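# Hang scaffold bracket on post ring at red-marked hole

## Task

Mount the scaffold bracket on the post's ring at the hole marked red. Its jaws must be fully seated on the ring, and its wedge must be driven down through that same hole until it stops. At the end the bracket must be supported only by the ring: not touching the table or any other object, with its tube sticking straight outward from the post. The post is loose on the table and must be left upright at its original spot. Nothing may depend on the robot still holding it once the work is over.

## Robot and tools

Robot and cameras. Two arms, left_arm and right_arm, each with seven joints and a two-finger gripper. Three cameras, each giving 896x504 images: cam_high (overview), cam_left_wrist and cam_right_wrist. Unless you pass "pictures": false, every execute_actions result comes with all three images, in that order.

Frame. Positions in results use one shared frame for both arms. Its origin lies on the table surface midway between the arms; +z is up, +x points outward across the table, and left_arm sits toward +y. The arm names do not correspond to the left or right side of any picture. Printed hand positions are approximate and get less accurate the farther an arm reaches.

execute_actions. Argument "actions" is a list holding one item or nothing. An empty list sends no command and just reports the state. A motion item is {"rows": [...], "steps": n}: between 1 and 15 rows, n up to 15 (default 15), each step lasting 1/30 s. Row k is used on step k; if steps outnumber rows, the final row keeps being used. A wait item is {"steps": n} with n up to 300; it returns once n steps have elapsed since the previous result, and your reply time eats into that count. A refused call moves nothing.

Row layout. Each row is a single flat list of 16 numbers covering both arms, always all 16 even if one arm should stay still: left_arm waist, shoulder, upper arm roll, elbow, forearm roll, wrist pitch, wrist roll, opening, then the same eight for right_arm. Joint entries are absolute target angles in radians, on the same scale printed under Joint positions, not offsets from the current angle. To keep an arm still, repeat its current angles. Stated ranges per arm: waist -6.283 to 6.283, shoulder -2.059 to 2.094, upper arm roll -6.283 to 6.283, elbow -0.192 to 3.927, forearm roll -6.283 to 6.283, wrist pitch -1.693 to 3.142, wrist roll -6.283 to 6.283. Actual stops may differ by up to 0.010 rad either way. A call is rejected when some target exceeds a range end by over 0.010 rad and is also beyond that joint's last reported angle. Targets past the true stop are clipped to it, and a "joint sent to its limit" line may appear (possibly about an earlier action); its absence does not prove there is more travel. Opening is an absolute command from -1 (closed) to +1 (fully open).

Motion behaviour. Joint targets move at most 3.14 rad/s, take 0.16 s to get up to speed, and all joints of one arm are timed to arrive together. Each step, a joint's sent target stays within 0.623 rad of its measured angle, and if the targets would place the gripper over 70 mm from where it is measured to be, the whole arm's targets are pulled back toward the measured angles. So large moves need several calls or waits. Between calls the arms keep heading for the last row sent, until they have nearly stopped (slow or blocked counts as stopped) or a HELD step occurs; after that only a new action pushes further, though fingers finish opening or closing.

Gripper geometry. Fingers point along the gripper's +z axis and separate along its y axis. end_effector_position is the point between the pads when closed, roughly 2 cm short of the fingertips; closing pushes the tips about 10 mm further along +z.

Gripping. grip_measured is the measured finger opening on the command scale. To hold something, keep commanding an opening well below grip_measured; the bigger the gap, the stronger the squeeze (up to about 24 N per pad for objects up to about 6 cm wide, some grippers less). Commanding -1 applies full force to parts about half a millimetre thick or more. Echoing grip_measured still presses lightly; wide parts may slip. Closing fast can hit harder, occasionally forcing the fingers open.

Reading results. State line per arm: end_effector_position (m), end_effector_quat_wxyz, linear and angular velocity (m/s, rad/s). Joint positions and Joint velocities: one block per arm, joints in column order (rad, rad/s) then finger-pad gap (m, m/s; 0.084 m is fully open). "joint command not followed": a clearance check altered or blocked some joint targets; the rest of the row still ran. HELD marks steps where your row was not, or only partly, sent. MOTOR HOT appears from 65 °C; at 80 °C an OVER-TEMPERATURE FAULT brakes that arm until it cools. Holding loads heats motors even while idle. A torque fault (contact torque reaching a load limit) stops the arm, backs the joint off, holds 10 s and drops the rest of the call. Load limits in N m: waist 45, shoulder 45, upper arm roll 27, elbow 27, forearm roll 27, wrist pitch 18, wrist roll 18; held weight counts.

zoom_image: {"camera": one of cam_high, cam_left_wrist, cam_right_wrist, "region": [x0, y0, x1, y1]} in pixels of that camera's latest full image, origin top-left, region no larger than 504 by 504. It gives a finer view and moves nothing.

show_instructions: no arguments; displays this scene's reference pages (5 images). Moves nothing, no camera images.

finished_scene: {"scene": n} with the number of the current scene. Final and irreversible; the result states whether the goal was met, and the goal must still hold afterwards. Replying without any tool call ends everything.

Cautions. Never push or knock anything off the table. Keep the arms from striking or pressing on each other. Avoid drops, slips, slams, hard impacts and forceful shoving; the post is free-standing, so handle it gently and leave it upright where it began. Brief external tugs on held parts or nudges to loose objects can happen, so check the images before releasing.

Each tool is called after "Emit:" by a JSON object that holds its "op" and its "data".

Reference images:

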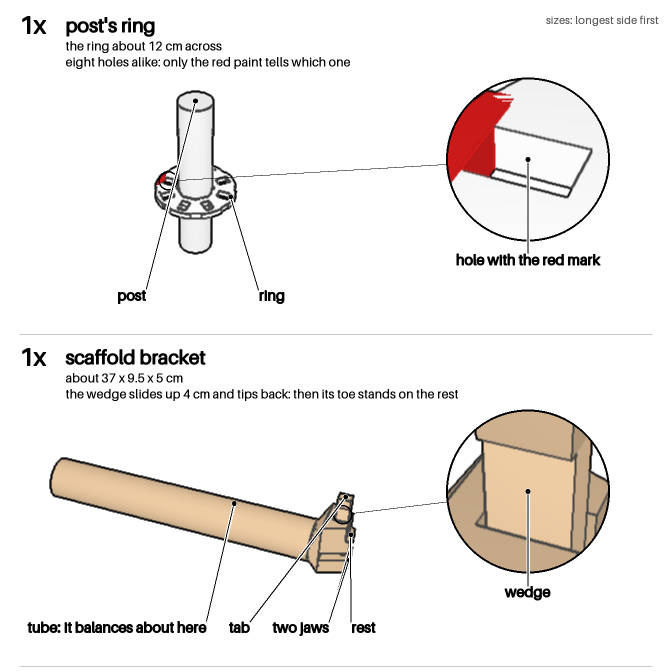

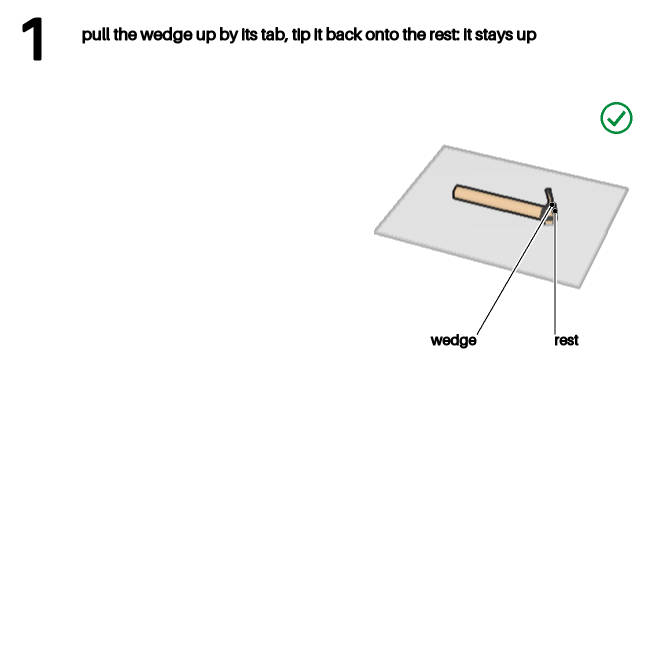

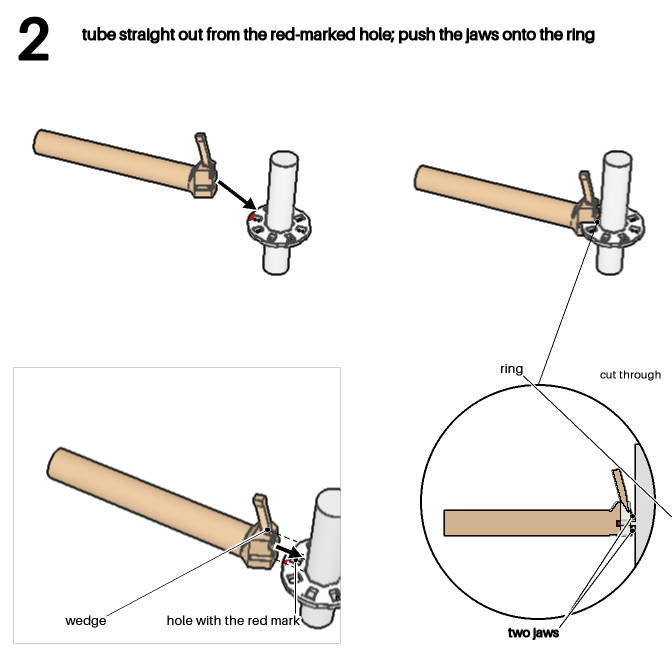

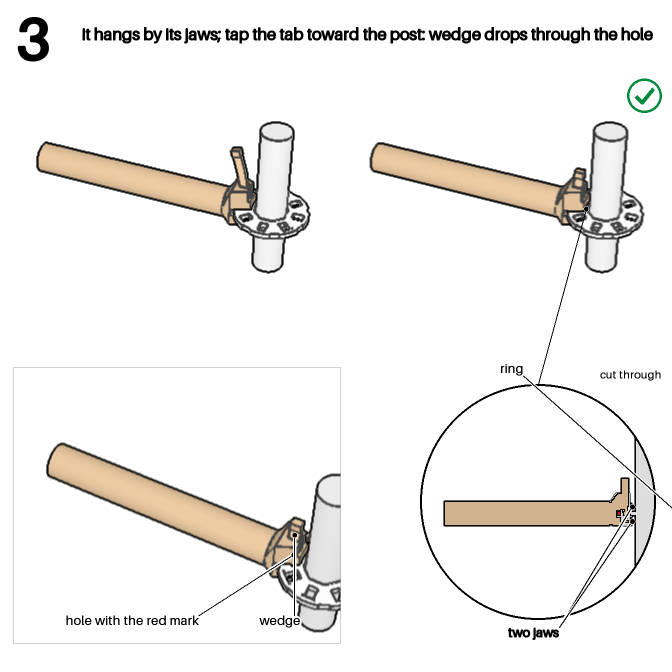

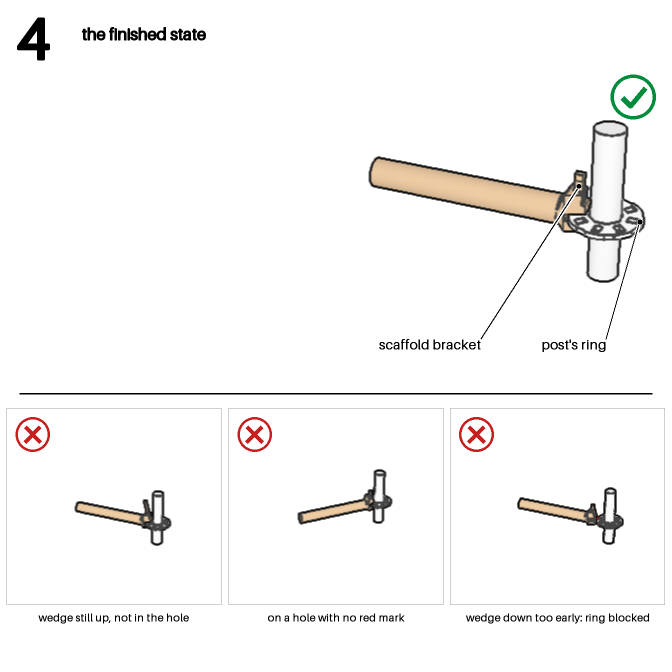

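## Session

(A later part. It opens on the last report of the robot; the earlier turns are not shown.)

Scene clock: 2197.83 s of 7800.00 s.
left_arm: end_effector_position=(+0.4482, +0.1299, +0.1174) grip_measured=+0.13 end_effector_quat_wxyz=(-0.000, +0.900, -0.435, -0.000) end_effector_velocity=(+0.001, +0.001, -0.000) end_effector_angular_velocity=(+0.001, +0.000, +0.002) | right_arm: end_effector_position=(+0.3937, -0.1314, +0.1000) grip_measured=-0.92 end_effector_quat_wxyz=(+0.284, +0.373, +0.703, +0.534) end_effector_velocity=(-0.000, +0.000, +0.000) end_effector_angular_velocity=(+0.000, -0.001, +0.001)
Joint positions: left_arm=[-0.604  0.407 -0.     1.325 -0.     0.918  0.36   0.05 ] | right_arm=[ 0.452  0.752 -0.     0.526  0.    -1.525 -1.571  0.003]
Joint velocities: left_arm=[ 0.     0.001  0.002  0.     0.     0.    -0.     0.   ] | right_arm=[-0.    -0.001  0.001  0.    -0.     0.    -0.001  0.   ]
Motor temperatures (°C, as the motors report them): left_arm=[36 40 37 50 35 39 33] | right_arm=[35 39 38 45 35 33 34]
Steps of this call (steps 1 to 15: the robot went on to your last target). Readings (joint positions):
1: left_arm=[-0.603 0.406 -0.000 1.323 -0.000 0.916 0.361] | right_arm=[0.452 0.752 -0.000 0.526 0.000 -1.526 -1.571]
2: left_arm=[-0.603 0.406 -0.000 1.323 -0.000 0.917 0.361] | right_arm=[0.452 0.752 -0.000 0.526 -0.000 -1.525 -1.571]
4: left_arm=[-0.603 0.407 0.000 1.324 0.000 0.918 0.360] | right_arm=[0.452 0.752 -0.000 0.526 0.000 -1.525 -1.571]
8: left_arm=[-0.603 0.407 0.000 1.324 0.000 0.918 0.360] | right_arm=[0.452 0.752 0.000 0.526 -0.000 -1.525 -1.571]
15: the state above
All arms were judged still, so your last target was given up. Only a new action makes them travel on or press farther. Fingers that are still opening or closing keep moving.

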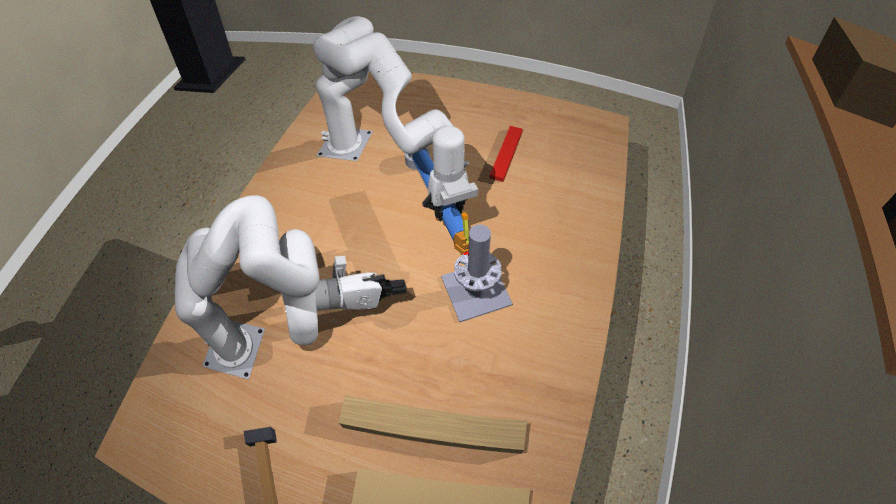

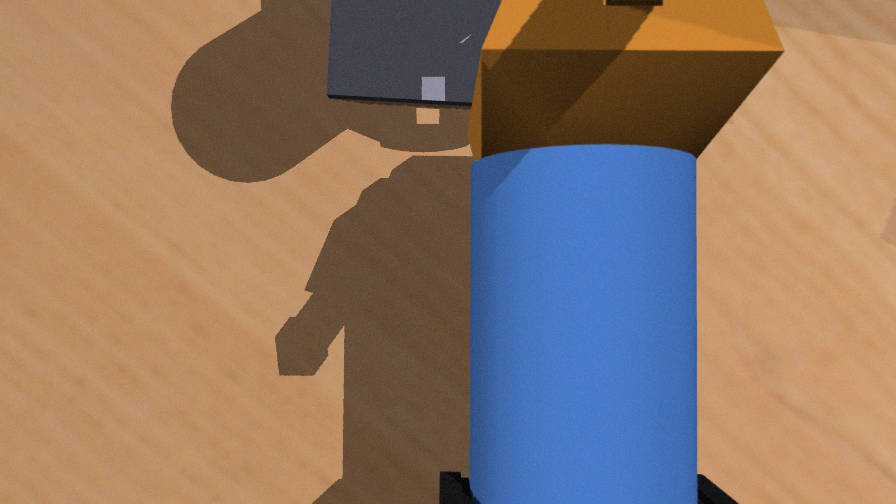

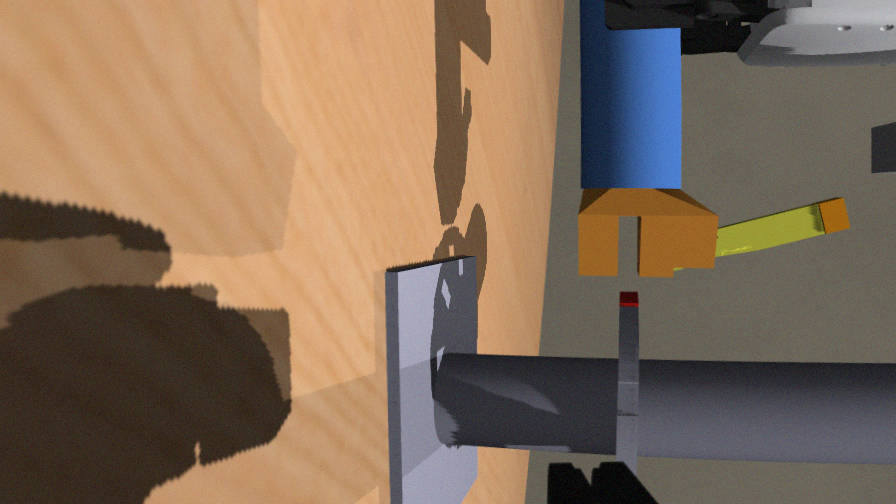

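Emit:
{"op": "execute_actions", "data": {"actions": [{"rows":[[-0.6035,0.4066,0,1.3244,0,0.9173,0.3603,-1,0.452,0.7518,0,0.5263,0,-1.5255,-1.571,-0.9],[-0.6035,0.4058,0,1.3224,0,0.9147,0.3603,-1,0.452,0.7518,0,0.5263,0,-1.5255,-1.571,-0.9],[-0.6035,0.4047,0,1.3195,0,0.9106,0.3603,-1,0.452,0.7518,0,0.5263,0,-1.5255,-1.571,-0.9],[-0.6035,0.4033,0,1.3157,0,0.9055,0.3603,-1,0.452,0.7518,0,0.5263,0,-1.5255,-1.571,-0.9],[-0.6035,0.4018,0,1.3116,0,0.8999,0.3603,-1,0.452,0.7518,0,0.5263,0,-1.5255,-1.571,-0.9],[-0.6035,0.4002,0,1.3074,0,0.8942,0.3603,-1,0.452,0.7518,0,0.5263,0,-1.5255,-1.571,-0.9],[-0.6035,0.3988,0,1.3036,0,0.8891,0.3603,-1,0.452,0.7518,0,0.5263,0,-1.5255,-1.571,-0.9],[-0.6035,0.3977,0,1.3007,0,0.8850,0.3603,-1,0.452,0.7518,0,0.5263,0,-1.5255,-1.571,-0.9],[-0.6035,0.3969,0,1.2987,0,0.8824,0.3603,-1,0.452,0.7518,0,0.5263,0,-1.5255,-1.571,-0.9],[-0.6035,0.3967,0,1.2981,0,0.8815,0.3603,-1,0.452,0.7518,0,0.5263,0,-1.5255,-1.571,-0.9]],"steps":15}], "pictures": false}}

Emit:
{"op": "execute_actions", "data": {"actions": [{"steps":15}]}}

Emit:
{"op": "zoom_image", "data": {"camera": "cam_right_wrist", "region": [570, 200, 690, 320]}}

Scene clock: 2283.17 s of 7800.00 s.
left_arm: end_effector_position=(+0.4481, +0.1299, +0.1153) grip_measured=+0.13 end_effector_quat_wxyz=(+0.001, +0.900, -0.435, +0.009) end_effector_velocity=(+0.001, -0.001, +0.001) end_effector_angular_velocity=(-0.007, -0.011, +0.000) | right_arm: end_effector_position=(+0.3937, -0.1314, +0.1000) grip_measured=-0.92 end_effector_quat_wxyz=(+0.284, +0.373, +0.703, +0.534) end_effector_velocity=(-0.001, +0.001, -0.000) end_effector_angular_velocity=(-0.000, +0.001, +0.002)
Joint positions: left_arm=[-0.604  0.397 -0.     1.299  0.     0.883  0.36   0.05 ] | right_arm=[ 0.452  0.752  0.     0.526  0.    -1.526 -1.571  0.003]
Joint velocities: left_arm=[ 0.    -0.005  0.    -0.008 -0.    -0.017  0.     0.   ] | right_arm=[ 0.001  0.001  0.001 -0.    -0.    -0.    -0.    -0.   ]
Motor temperatures (°C, as the motors report them): left_arm=[36 40 37 51 35 39 33] | right_arm=[35 39 38 45 35 33 34]
Steps of this call (steps 1 to 90: nothing new was sent; then 81.83 s passed at rest; steps 91 to 105: all 15 steps of this action). Readings (joint positions):
91: left_arm=[-0.603 0.407 -0.000 1.325 -0.000 0.918 0.360] | right_arm=[0.452 0.752 -0.000 0.526 0.000 -1.525 -1.571]
92: left_arm=[-0.604 0.407 0.000 1.325 0.000 0.918 0.360] | right_arm=[0.452 0.752 0.000 0.526 -0.000 -1.525 -1.571]
94: left_arm=[-0.603 0.406 0.000 1.323 0.000 0.915 0.360] | right_arm=[0.452 0.752 0.000 0.526 -0.000 -1.526 -1.571]
98: left_arm=[-0.603 0.402 0.000 1.311 -0.000 0.899 0.360] | right_arm=[0.452 0.752 -0.000 0.526 -0.000 -1.525 -1.571]
105: the state above

Scene clock: 2283.67 s of 7800.00 s.
left_arm: end_effector_position=(+0.4482, +0.1299, +0.1153) grip_measured=+0.13 end_effector_quat_wxyz=(+0.001, +0.900, -0.435, +0.010) end_effector_velocity=(+0.000, +0.000, +0.000) end_effector_angular_velocity=(-0.000, -0.000, -0.000) | right_arm: end_effector_position=(+0.3937, -0.1314, +0.1000) grip_measured=-0.92 end_effector_quat_wxyz=(+0.284, +0.373, +0.703, +0.534) end_effector_velocity=(+0.000, -0.001, -0.001) end_effector_angular_velocity=(-0.001, +0.001, -0.001)
Joint positions: left_arm=[-0.603  0.397  0.     1.298 -0.     0.882  0.36   0.05 ] | right_arm=[ 0.452  0.752 -0.     0.526  0.    -1.525 -1.571  0.003]
Joint velocities: left_arm=[-0. -0.  0.  0. -0. -0.  0. -0.] | right_arm=[-0.002  0.001  0.    -0.     0.     0.    -0.001 -0.   ]
Motor temperatures (°C, as the motors report them): left_arm=[36 40 37 51 35 39 33] | right_arm=[35 39 38 45 35 33 34]
Steps of this call (steps 1 to 15: the robot went on to your last target). Readings (joint positions):
1: left_arm=[-0.604 0.397 0.000 1.299 0.000 0.882 0.360] | right_arm=[0.452 0.752 -0.000 0.526 0.000 -1.525 -1.571]
2: left_arm=[-0.603 0.397 0.000 1.299 0.000 0.882 0.360] | right_arm=[0.452 0.752 -0.000 0.526 0.000 -1.526 -1.571]
4: left_arm=[-0.603 0.397 0.000 1.298 -0.000 0.882 0.360] | right_arm=[0.452 0.752 -0.000 0.526 0.000 -1.525 -1.571]
8: left_arm=[-0.604 0.397 0.000 1.298 0.000 0.882 0.360] | right_arm=[0.452 0.752 0.000 0.526 0.000 -1.525 -1.571]
15: the state above
All arms were judged still, so your last target was given up. Only a new action makes them travel on or press farther. Fingers that are still opening or closing keep moving.

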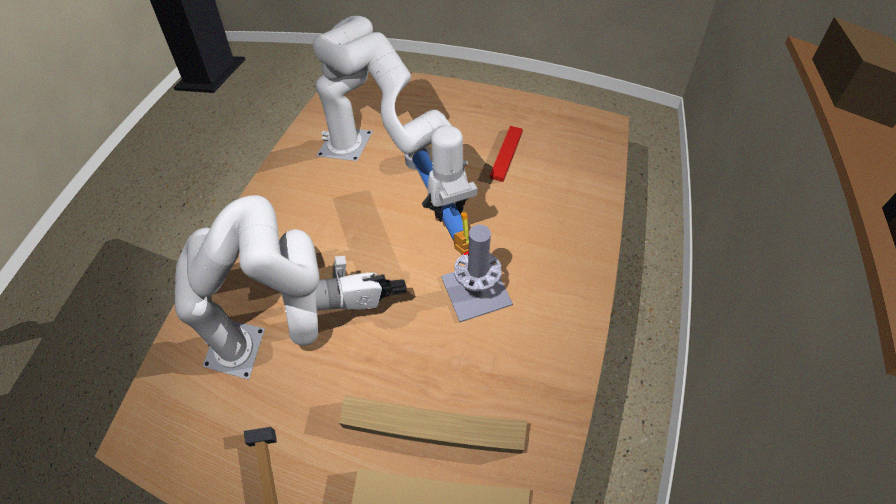

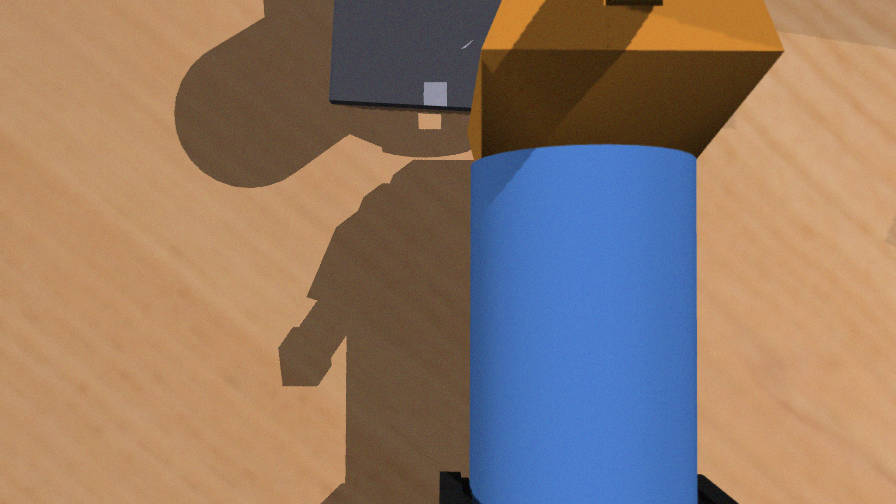

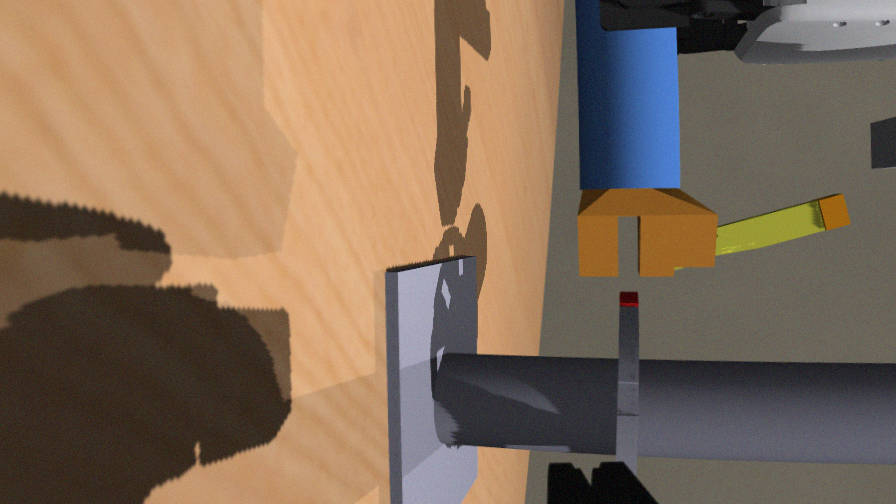

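Region (570, 200, 690, 320) of cam_right_wrist's 896x504 image, scaled by 4.200, with more detail than that image has.

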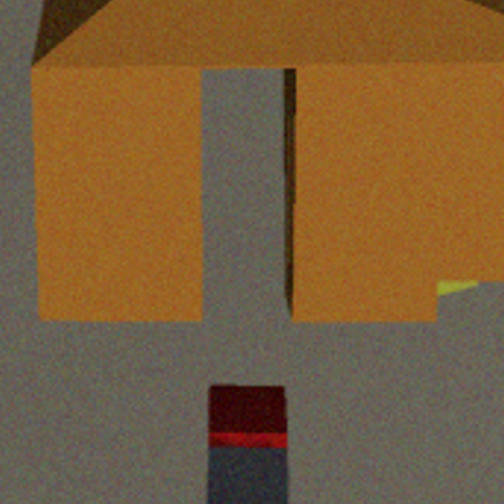

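Emit:
{"op": "execute_actions", "data": {"actions": [{"rows":[[-0.6036,0.3970,0,1.2985,0,0.8816,0.3602,-1,0.452,0.7518,0,0.5263,0,-1.5255,-1.571,-0.9],[-0.6037,0.3978,0,1.2997,0,0.8821,0.3601,-1,0.452,0.7518,0,0.5263,0,-1.5255,-1.571,-0.9],[-0.6040,0.3991,0,1.3017,0,0.8828,0.3598,-1,0.452,0.7518,0,0.5263,0,-1.5255,-1.571,-0.9],[-0.6044,0.4008,0,1.3044,0,0.8837,0.3594,-1,0.452,0.7518,0,0.5263,0,-1.5255,-1.571,-0.9],[-0.6048,0.4030,0,1.3078,0,0.8849,0.3590,-1,0.452,0.7518,0,0.5263,0,-1.5255,-1.571,-0.9],[-0.6054,0.4056,0,1.3118,0,0.8862,0.3584,-1,0.452,0.7518,0,0.5263,0,-1.5255,-1.571,-0.9],[-0.6060,0.4085,0,1.3162,0,0.8878,0.3578,-1,0.452,0.7518,0,0.5263,0,-1.5255,-1.571,-0.9],[-0.6067,0.4116,0,1.3210,0,0.8894,0.3571,-1,0.452,0.7518,0,0.5263,0,-1.5255,-1.571,-0.9],[-0.6074,0.4149,0,1.3261,0,0.8912,0.3564,-1,0.452,0.7518,0,0.5263,0,-1.5255,-1.571,-0.9],[-0.6081,0.4183,0,1.3313,0,0.8930,0.3557,-1,0.452,0.7518,0,0.5263,0,-1.5255,-1.571,-0.9],[-0.6088,0.4217,0,1.3364,0,0.8948,0.3550,-1,0.452,0.7518,0,0.5263,0,-1.5255,-1.571,-0.9],[-0.6095,0.4250,0,1.3415,0,0.8966,0.3543,-1,0.452,0.7518,0,0.5263,0,-1.5255,-1.571,-0.9],[-0.6102,0.4281,0,1.3463,0,0.8982,0.3536,-1,0.452,0.7518,0,0.5263,0,-1.5255,-1.571,-0.9],[-0.6108,0.4310,0,1.3507,0,0.8998,0.3530,-1,0.452,0.7518,0,0.5263,0,-1.5255,-1.571,-0.9],[-0.6114,0.4336,0,1.3547,0,0.9011,0.3524,-1,0.452,0.7518,0,0.5263,0,-1.5255,-1.571,-0.9]],"steps":15}], "pictures": false}}

Emit:
{"op": "execute_actions", "data": {"actions": [{"rows":[[-0.6118,0.4358,0,1.3581,0,0.9023,0.3520,-1,0.452,0.7518,0,0.5263,0,-1.5255,-1.571,-0.9],[-0.6122,0.4375,0,1.3608,0,0.9032,0.3516,-1,0.452,0.7518,0,0.5263,0,-1.5255,-1.571,-0.9],[-0.6125,0.4388,0,1.3628,0,0.9039,0.3513,-1,0.452,0.7518,0,0.5263,0,-1.5255,-1.571,-0.9],[-0.6126,0.4396,0,1.3640,0,0.9044,0.3512,-1,0.452,0.7518,0,0.5263,0,-1.5255,-1.571,-0.9],[-0.6127,0.4399,0,1.3644,0,0.9045,0.3511,-1,0.452,0.7518,0,0.5263,0,-1.5255,-1.571,-0.9]],"steps":15}]}}

Emit:
{"op": "zoom_image", "data": {"camera": "cam_right_wrist", "region": [570, 230, 690, 350]}}

Scene clock: 2332.60 s of 7800.00 s.
left_arm: end_effector_position=(+0.4542, +0.1223, +0.1154) grip_measured=+0.13 end_effector_quat_wxyz=(+0.001, +0.900, -0.435, +0.010) end_effector_velocity=(+0.019, -0.025, -0.000) end_effector_angular_velocity=(-0.001, +0.000, -0.000) | right_arm: end_effector_position=(+0.3937, -0.1314, +0.1000) grip_measured=-0.92 end_effector_quat_wxyz=(+0.284, +0.373, +0.703, +0.534) end_effector_velocity=(-0.000, +0.000, -0.000) end_effector_angular_velocity=(-0.002, -0.001, +0.002)
Joint positions: left_arm=[-0.609  0.424 -0.     1.341 -0.     0.896  0.354  0.05 ] | right_arm=[ 0.452  0.752 -0.     0.526 -0.    -1.525 -1.571  0.003]
Joint velocities: left_arm=[-0.02   0.091  0.     0.139 -0.     0.048 -0.02  -0.   ] | right_arm=[ 0.     0.    -0.    -0.    -0.001  0.    -0.002 -0.   ]
Motor temperatures (°C, as the motors report them): left_arm=[36 40 37 51 35 39 33] | right_arm=[35 39 38 44 35 33 34]
Steps of this call (steps 1 to 90: nothing new was sent; then 45.43 s passed at rest; steps 91 to 105: all 15 steps of this action). Readings (joint positions):
91: left_arm=[-0.604 0.397 0.000 1.298 0.000 0.882 0.360] | right_arm=[0.452 0.752 0.000 0.526 -0.000 -1.526 -1.571]
92: left_arm=[-0.604 0.397 0.000 1.298 0.000 0.882 0.360] | right_arm=[0.452 0.752 0.000 0.526 -0.000 -1.525 -1.571]
94: left_arm=[-0.604 0.398 0.000 1.300 0.000 0.882 0.360] | right_arm=[0.452 0.752 0.000 0.526 -0.000 -1.525 -1.571]
98: left_arm=[-0.605 0.404 0.000 1.309 0.000 0.885 0.359] | right_arm=[0.452 0.752 -0.000 0.526 0.000 -1.525 -1.571]
105: the state above

Scene clock: 2333.10 s of 7800.00 s.
left_arm: end_effector_position=(+0.4575, +0.1183, +0.1154) grip_measured=+0.13 end_effector_quat_wxyz=(+0.001, +0.900, -0.435, +0.010) end_effector_velocity=(-0.000, -0.001, +0.000) end_effector_angular_velocity=(-0.001, -0.000, -0.003) | right_arm: end_effector_position=(+0.3937, -0.1314, +0.1000) grip_measured=-0.92 end_effector_quat_wxyz=(+0.284, +0.373, +0.703, +0.534) end_effector_velocity=(-0.000, -0.000, -0.000) end_effector_angular_velocity=(-0.000, +0.001, -0.001)
Joint positions: left_arm=[-0.613  0.44   0.     1.364  0.     0.904  0.351  0.05 ] | right_arm=[ 0.452  0.752  0.     0.526 -0.    -1.526 -1.571  0.003]
Joint velocities: left_arm=[-0.001  0.001 -0.001  0.002  0.     0.     0.001  0.   ] | right_arm=[-0.001  0.001  0.    -0.     0.     0.     0.    -0.   ]
Motor temperatures (°C, as the motors report them): left_arm=[36 40 37 51 35 39 33] | right_arm=[35 39 38 44 35 33 34]
Steps of this call (steps 1 to 15: all 15 steps of this action). Readings (joint positions):
1: left_arm=[-0.610 0.427 -0.000 1.345 -0.000 0.898 0.354] | right_arm=[0.452 0.752 0.000 0.526 0.000 -1.525 -1.571]
2: left_arm=[-0.611 0.430 -0.000 1.349 -0.000 0.899 0.353] | right_arm=[0.452 0.752 -0.000 0.526 0.000 -1.525 -1.571]
4: left_arm=[-0.612 0.435 -0.000 1.356 -0.000 0.901 0.352] | right_arm=[0.452 0.752 -0.000 0.526 -0.000 -1.526 -1.571]
8: left_arm=[-0.613 0.439 -0.000 1.363 -0.000 0.904 0.351] | right_arm=[0.452 0.752 0.000 0.526 0.000 -1.526 -1.571]
15: the state above

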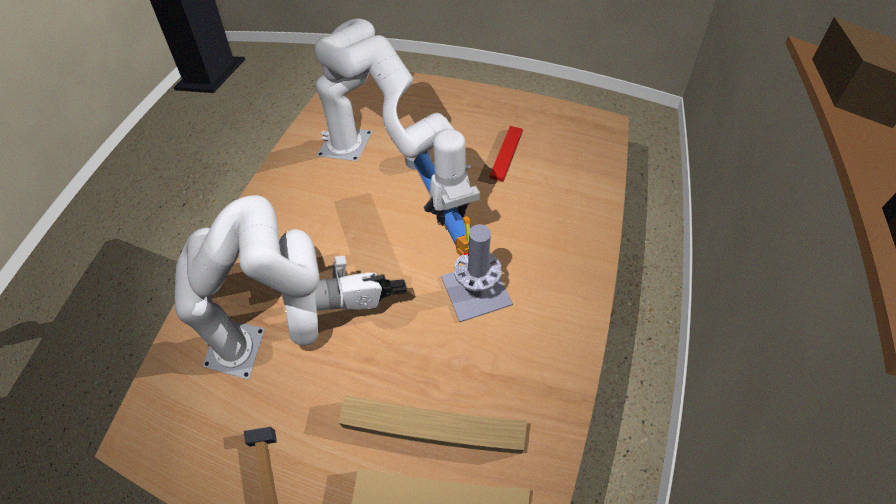

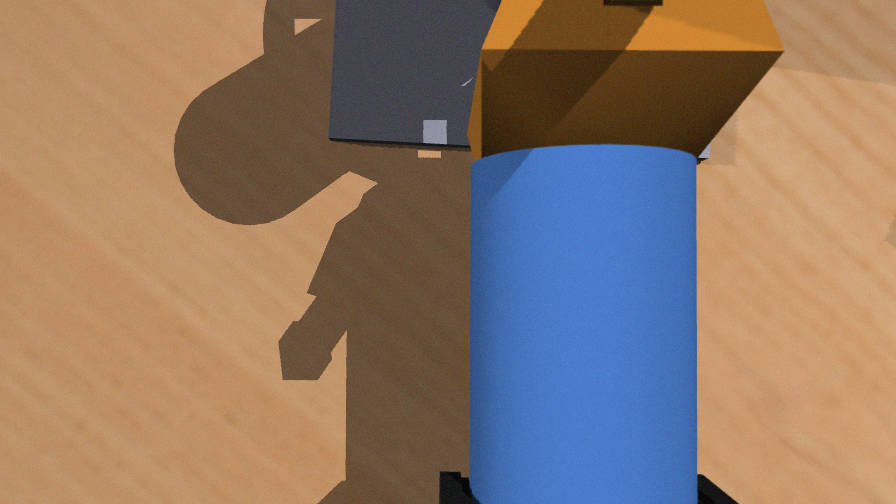

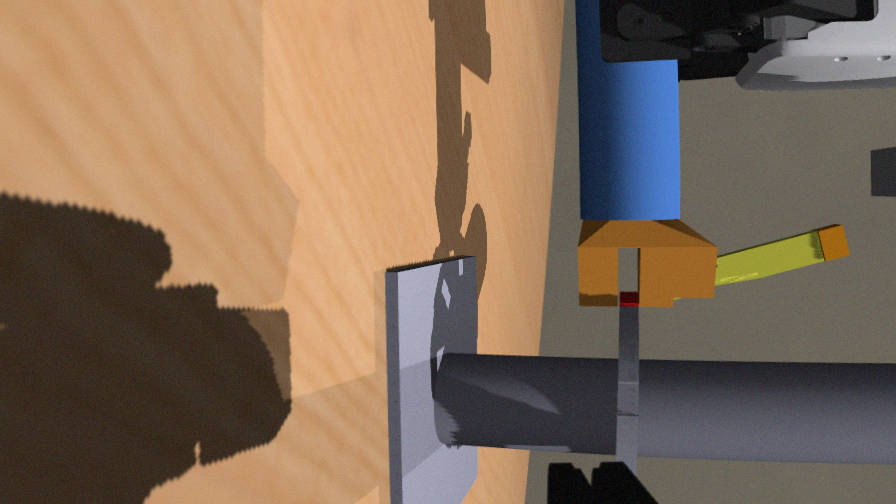

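Region (570, 230, 690, 350) of cam_right_wrist's 896x504 image, scaled by 4.200, with more detail than that image has.

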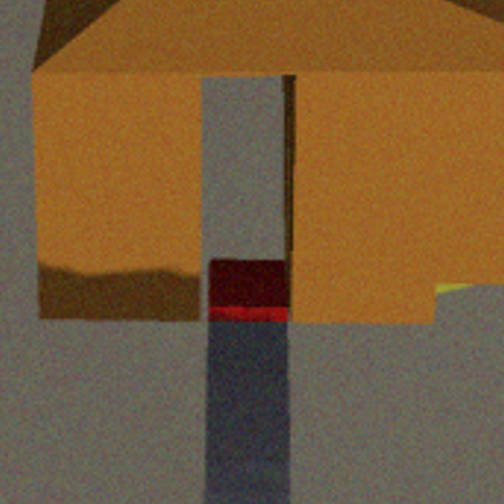

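Emit:
{"op": "execute_actions", "data": {"actions": [{"rows":[[-0.6127,0.4396,0,1.3646,0,0.9050,0.3511,-1,0.452,0.7518,0,0.5263,0,-1.5255,-1.571,-0.9],[-0.6127,0.4393,0,1.3648,0,0.9056,0.3511,-1,0.452,0.7518,0,0.5263,0,-1.5255,-1.571,-0.9],[-0.6127,0.4393,0,1.3648,0,0.9056,0.3511,-1,0.452,0.7518,0,0.5263,0,-1.5255,-1.571,-0.9],[-0.6127,0.4393,0,1.3648,0,0.9056,0.3511,-1,0.452,0.7518,0,0.5263,0,-1.5255,-1.571,-0.9],[-0.6128,0.4396,0,1.3653,0,0.9058,0.3510,-1,0.452,0.7518,0,0.5263,0,-1.5255,-1.571,-0.9],[-0.6129,0.4405,0,1.3666,0,0.9063,0.3509,-1,0.452,0.7518,0,0.5263,0,-1.5255,-1.571,-0.9],[-0.6132,0.4419,0,1.3689,0,0.9071,0.3506,-1,0.452,0.7518,0,0.5263,0,-1.5255,-1.571,-0.9],[-0.6136,0.4438,0,1.3719,0,0.9082,0.3502,-1,0.452,0.7518,0,0.5263,0,-1.5255,-1.571,-0.9],[-0.6141,0.4462,0,1.3757,0,0.9096,0.3497,-1,0.452,0.7518,0,0.5263,0,-1.5255,-1.571,-0.9],[-0.6146,0.4490,0,1.3801,0,0.9112,0.3492,-1,0.452,0.7518,0,0.5263,0,-1.5255,-1.571,-0.9],[-0.6152,0.4522,0,1.3851,0,0.9130,0.3486,-1,0.452,0.7518,0,0.5263,0,-1.5255,-1.571,-0.9],[-0.6159,0.4556,0,1.3905,0,0.9150,0.3479,-1,0.452,0.7518,0,0.5263,0,-1.5255,-1.571,-0.9],[-0.6166,0.4592,0,1.3962,0,0.9170,0.3472,-1,0.452,0.7518,0,0.5263,0,-1.5255,-1.571,-0.9],[-0.6174,0.4629,0,1.4020,0,0.9192,0.3464,-1,0.452,0.7518,0,0.5263,0,-1.5255,-1.571,-0.9],[-0.6181,0.4666,0,1.4078,0,0.9213,0.3457,-1,0.452,0.7518,0,0.5263,0,-1.5255,-1.571,-0.9]],"steps":15}], "pictures": false}}

Emit:
{"op": "execute_actions", "data": {"actions": [{"rows":[[-0.6188,0.4702,0,1.4135,0,0.9233,0.3450,-1,0.452,0.7518,0,0.5263,0,-1.5255,-1.571,-0.9],[-0.6195,0.4736,0,1.4189,0,0.9253,0.3443,-1,0.452,0.7518,0,0.5263,0,-1.5255,-1.571,-0.9],[-0.6201,0.4768,0,1.4239,0,0.9271,0.3437,-1,0.452,0.7518,0,0.5263,0,-1.5255,-1.571,-0.9],[-0.6206,0.4796,0,1.4283,0,0.9287,0.3432,-1,0.452,0.7518,0,0.5263,0,-1.5255,-1.571,-0.9],[-0.6211,0.4820,0,1.4321,0,0.9301,0.3427,-1,0.452,0.7518,0,0.5263,0,-1.5255,-1.571,-0.9],[-0.6215,0.4839,0,1.4351,0,0.9312,0.3423,-1,0.452,0.7518,0,0.5263,0,-1.5255,-1.571,-0.9],[-0.6218,0.4853,0,1.4374,0,0.9320,0.3420,-1,0.452,0.7518,0,0.5263,0,-1.5255,-1.571,-0.9],[-0.6219,0.4862,0,1.4387,0,0.9325,0.3419,-1,0.452,0.7518,0,0.5263,0,-1.5255,-1.571,-0.9],[-0.6220,0.4865,0,1.4392,0,0.9327,0.3418,-1,0.452,0.7518,0,0.5263,0,-1.5255,-1.571,-0.9]],"steps":15}], "pictures": false}}

Emit:
{"op": "execute_actions", "data": {"actions": [{"steps":8}]}}

Emit:
{"op": "zoom_image", "data": {"camera": "cam_right_wrist", "region": [570, 260, 690, 380]}}

Scene clock: 2397.20 s of 7800.00 s.
left_arm: end_effector_position=(+0.4611, +0.1138, +0.1160) grip_measured=+0.13 end_effector_quat_wxyz=(+0.001, +0.900, -0.435, +0.010) end_effector_velocity=(+0.021, -0.027, +0.001) end_effector_angular_velocity=(-0.001, -0.001, -0.001) | right_arm: end_effector_position=(+0.3937, -0.1314, +0.1000) grip_measured=-0.92 end_effector_quat_wxyz=(+0.284, +0.373, +0.703, +0.534) end_effector_velocity=(+0.000, -0.000, -0.000) end_effector_angular_velocity=(-0.001, -0.000, -0.000)
Joint positions: left_arm=[-0.616  0.456  0.     1.391  0.     0.915  0.348  0.05 ] | right_arm=[ 0.452  0.752  0.     0.526 -0.    -1.526 -1.571  0.003]
Joint velocities: left_arm=[-0.02   0.098  0.     0.155  0.     0.055 -0.02  -0.   ] | right_arm=[-0.001  0.001 -0.     0.    -0.001 -0.    -0.001  0.   ]
Motor temperatures (°C, as the motors report them): left_arm=[36 41 37 52 35 39 33] | right_arm=[35 39 38 44 35 33 34]
Steps of this call (steps 1 to 15: the robot went on to your last target; steps 16 to 90: nothing new was sent; then 60.60 s passed at rest; steps 91 to 105: all 15 steps of this action). Readings (joint positions):
91: left_arm=[-0.613 0.440 -0.000 1.364 -0.000 0.905 0.351] | right_arm=[0.452 0.752 -0.000 0.526 0.000 -1.526 -1.571]
92: left_arm=[-0.613 0.440 0.000 1.364 0.000 0.905 0.351] | right_arm=[0.452 0.752 -0.000 0.526 0.000 -1.525 -1.571]
94: left_arm=[-0.613 0.440 0.000 1.365 -0.000 0.905 0.351] | right_arm=[0.452 0.752 0.000 0.526 -0.000 -1.526 -1.571]
98: left_arm=[-0.613 0.440 0.000 1.366 0.000 0.906 0.351] | right_arm=[0.452 0.752 -0.000 0.526 0.000 -1.525 -1.571]
105: the state above

Scene clock: 2397.70 s of 7800.00 s.
left_arm: end_effector_position=(+0.4674, +0.1058, +0.1162) grip_measured=+0.13 end_effector_quat_wxyz=(+0.001, +0.900, -0.435, +0.010) end_effector_velocity=(+0.002, +0.001, -0.000) end_effector_angular_velocity=(+0.002, +0.000, +0.002) | right_arm: end_effector_position=(+0.3937, -0.1314, +0.1000) grip_measured=-0.92 end_effector_quat_wxyz=(+0.284, +0.373, +0.703, +0.534) end_effector_velocity=(-0.000, +0.000, -0.000) end_effector_angular_velocity=(-0.000, +0.001, +0.000)
Joint positions: left_arm=[-0.622  0.486  0.     1.438  0.     0.933  0.342  0.05 ] | right_arm=[ 0.452  0.752 -0.     0.526 -0.    -1.525 -1.571  0.003]
Joint velocities: left_arm=[ 0.001  0.004  0.002  0.006  0.001  0.003 -0.     0.   ] | right_arm=[ 0.     0.     0.     0.     0.001  0.    -0.    -0.   ]
Motor temperatures (°C, as the motors report them): left_arm=[36 41 37 52 35 39 33] | right_arm=[35 39 38 44 35 33 34]
Steps of this call (steps 1 to 15: all 15 steps of this action). Readings (joint positions):
1: left_arm=[-0.617 0.459 -0.000 1.396 -0.000 0.917 0.347] | right_arm=[0.452 0.752 0.000 0.526 0.000 -1.525 -1.571]
2: left_arm=[-0.617 0.463 -0.000 1.402 -0.000 0.919 0.346] | right_arm=[0.452 0.752 -0.000 0.526 -0.000 -1.526 -1.571]
4: left_arm=[-0.619 0.470 -0.000 1.413 -0.000 0.923 0.345] | right_arm=[0.452 0.752 0.000 0.526 -0.000 -1.526 -1.571]
8: left_arm=[-0.621 0.481 -0.000 1.430 -0.000 0.929 0.343] | right_arm=[0.452 0.752 -0.000 0.526 -0.000 -1.526 -1.571]
15: the state above

Scene clock: 2397.97 s of 7800.00 s.
left_arm: end_effector_position=(+0.4675, +0.1057, +0.1162) grip_measured=+0.13 end_effector_quat_wxyz=(+0.001, +0.900, -0.435, +0.010) end_effector_velocity=(-0.001, +0.000, -0.001) end_effector_angular_velocity=(+0.001, +0.002, -0.000) | right_arm: end_effector_position=(+0.3937, -0.1314, +0.1000) grip_measured=-0.92 end_effector_quat_wxyz=(+0.284, +0.373, +0.703, +0.534) end_effector_velocity=(-0.000, -0.000, -0.000) end_effector_angular_velocity=(+0.000, +0.001, -0.000)
Joint positions: left_arm=[-0.622  0.486 -0.     1.439 -0.     0.933  0.342  0.05 ] | right_arm=[ 0.452  0.752 -0.     0.526 -0.    -1.525 -1.571  0.003]
Joint velocities: left_arm=[-0.     0.001 -0.001 -0.001  0.    -0.    -0.    -0.   ] | right_arm=[-0.     0.001  0.001 -0.    -0.    -0.     0.    -0.   ]
Motor temperatures (°C, as the motors report them): left_arm=[36 41 37 52 35 39 33] | right_arm=[35 39 38 44 35 33 34]
Steps of this call (steps 1 to 8: the robot went on to your last target). Readings (joint positions):
1: left_arm=[-0.622 0.486 0.000 1.439 0.000 0.933 0.342] | right_arm=[0.452 0.752 0.000 0.526 -0.000 -1.525 -1.571]
2: left_arm=[-0.622 0.486 0.000 1.439 0.000 0.933 0.342] | right_arm=[0.452 0.752 0.000 0.526 0.000 -1.525 -1.571]
4: left_arm=[-0.622 0.486 0.000 1.439 0.000 0.933 0.342] | right_arm=[0.452 0.752 -0.000 0.526 0.000 -1.525 -1.571]
8: the state above

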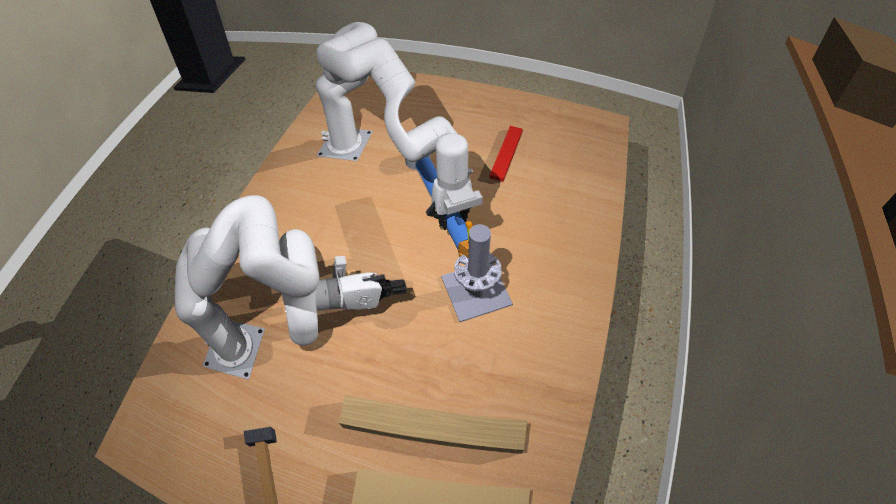

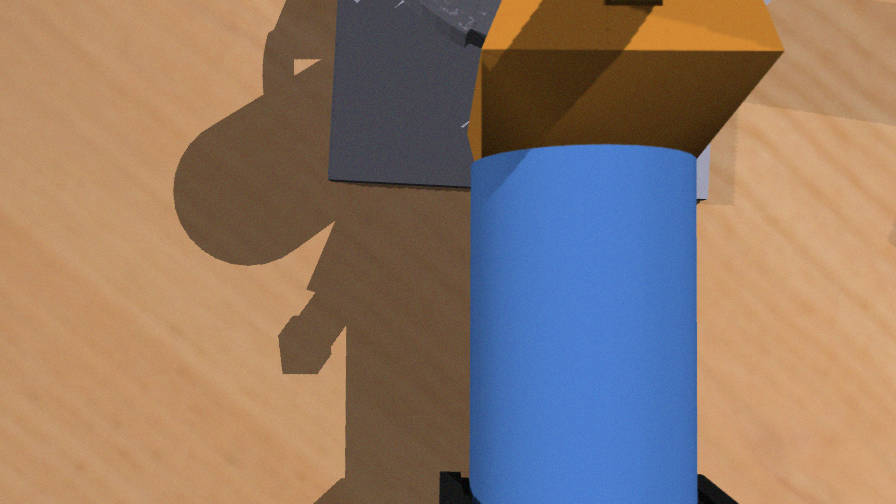

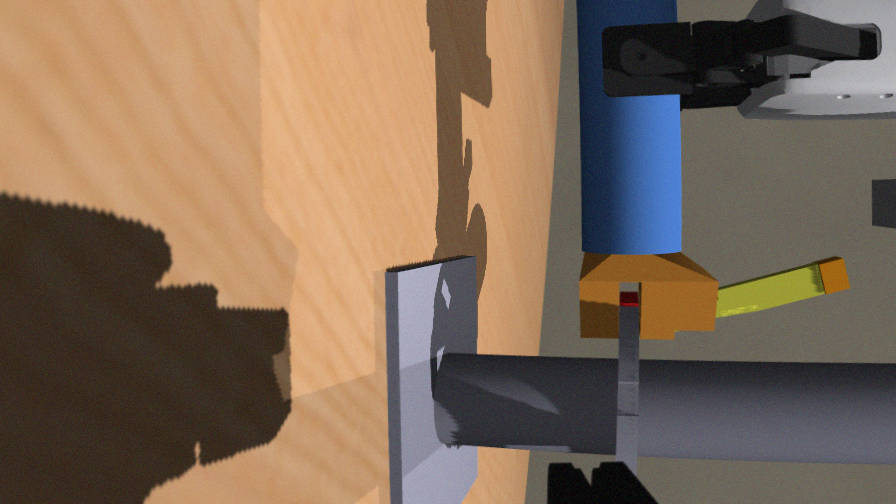

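Region (570, 260, 690, 380) of cam_right_wrist's 896x504 image, scaled by 4.200, with more detail than that image has.

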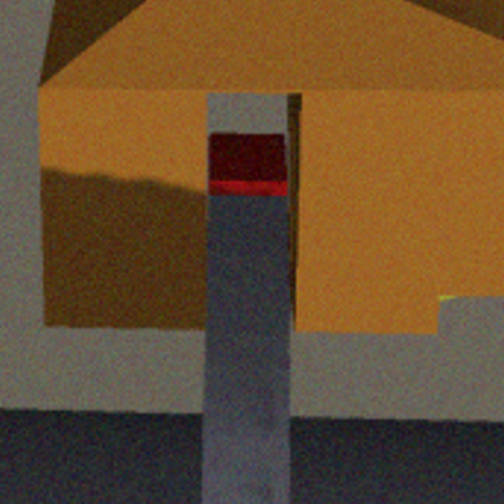

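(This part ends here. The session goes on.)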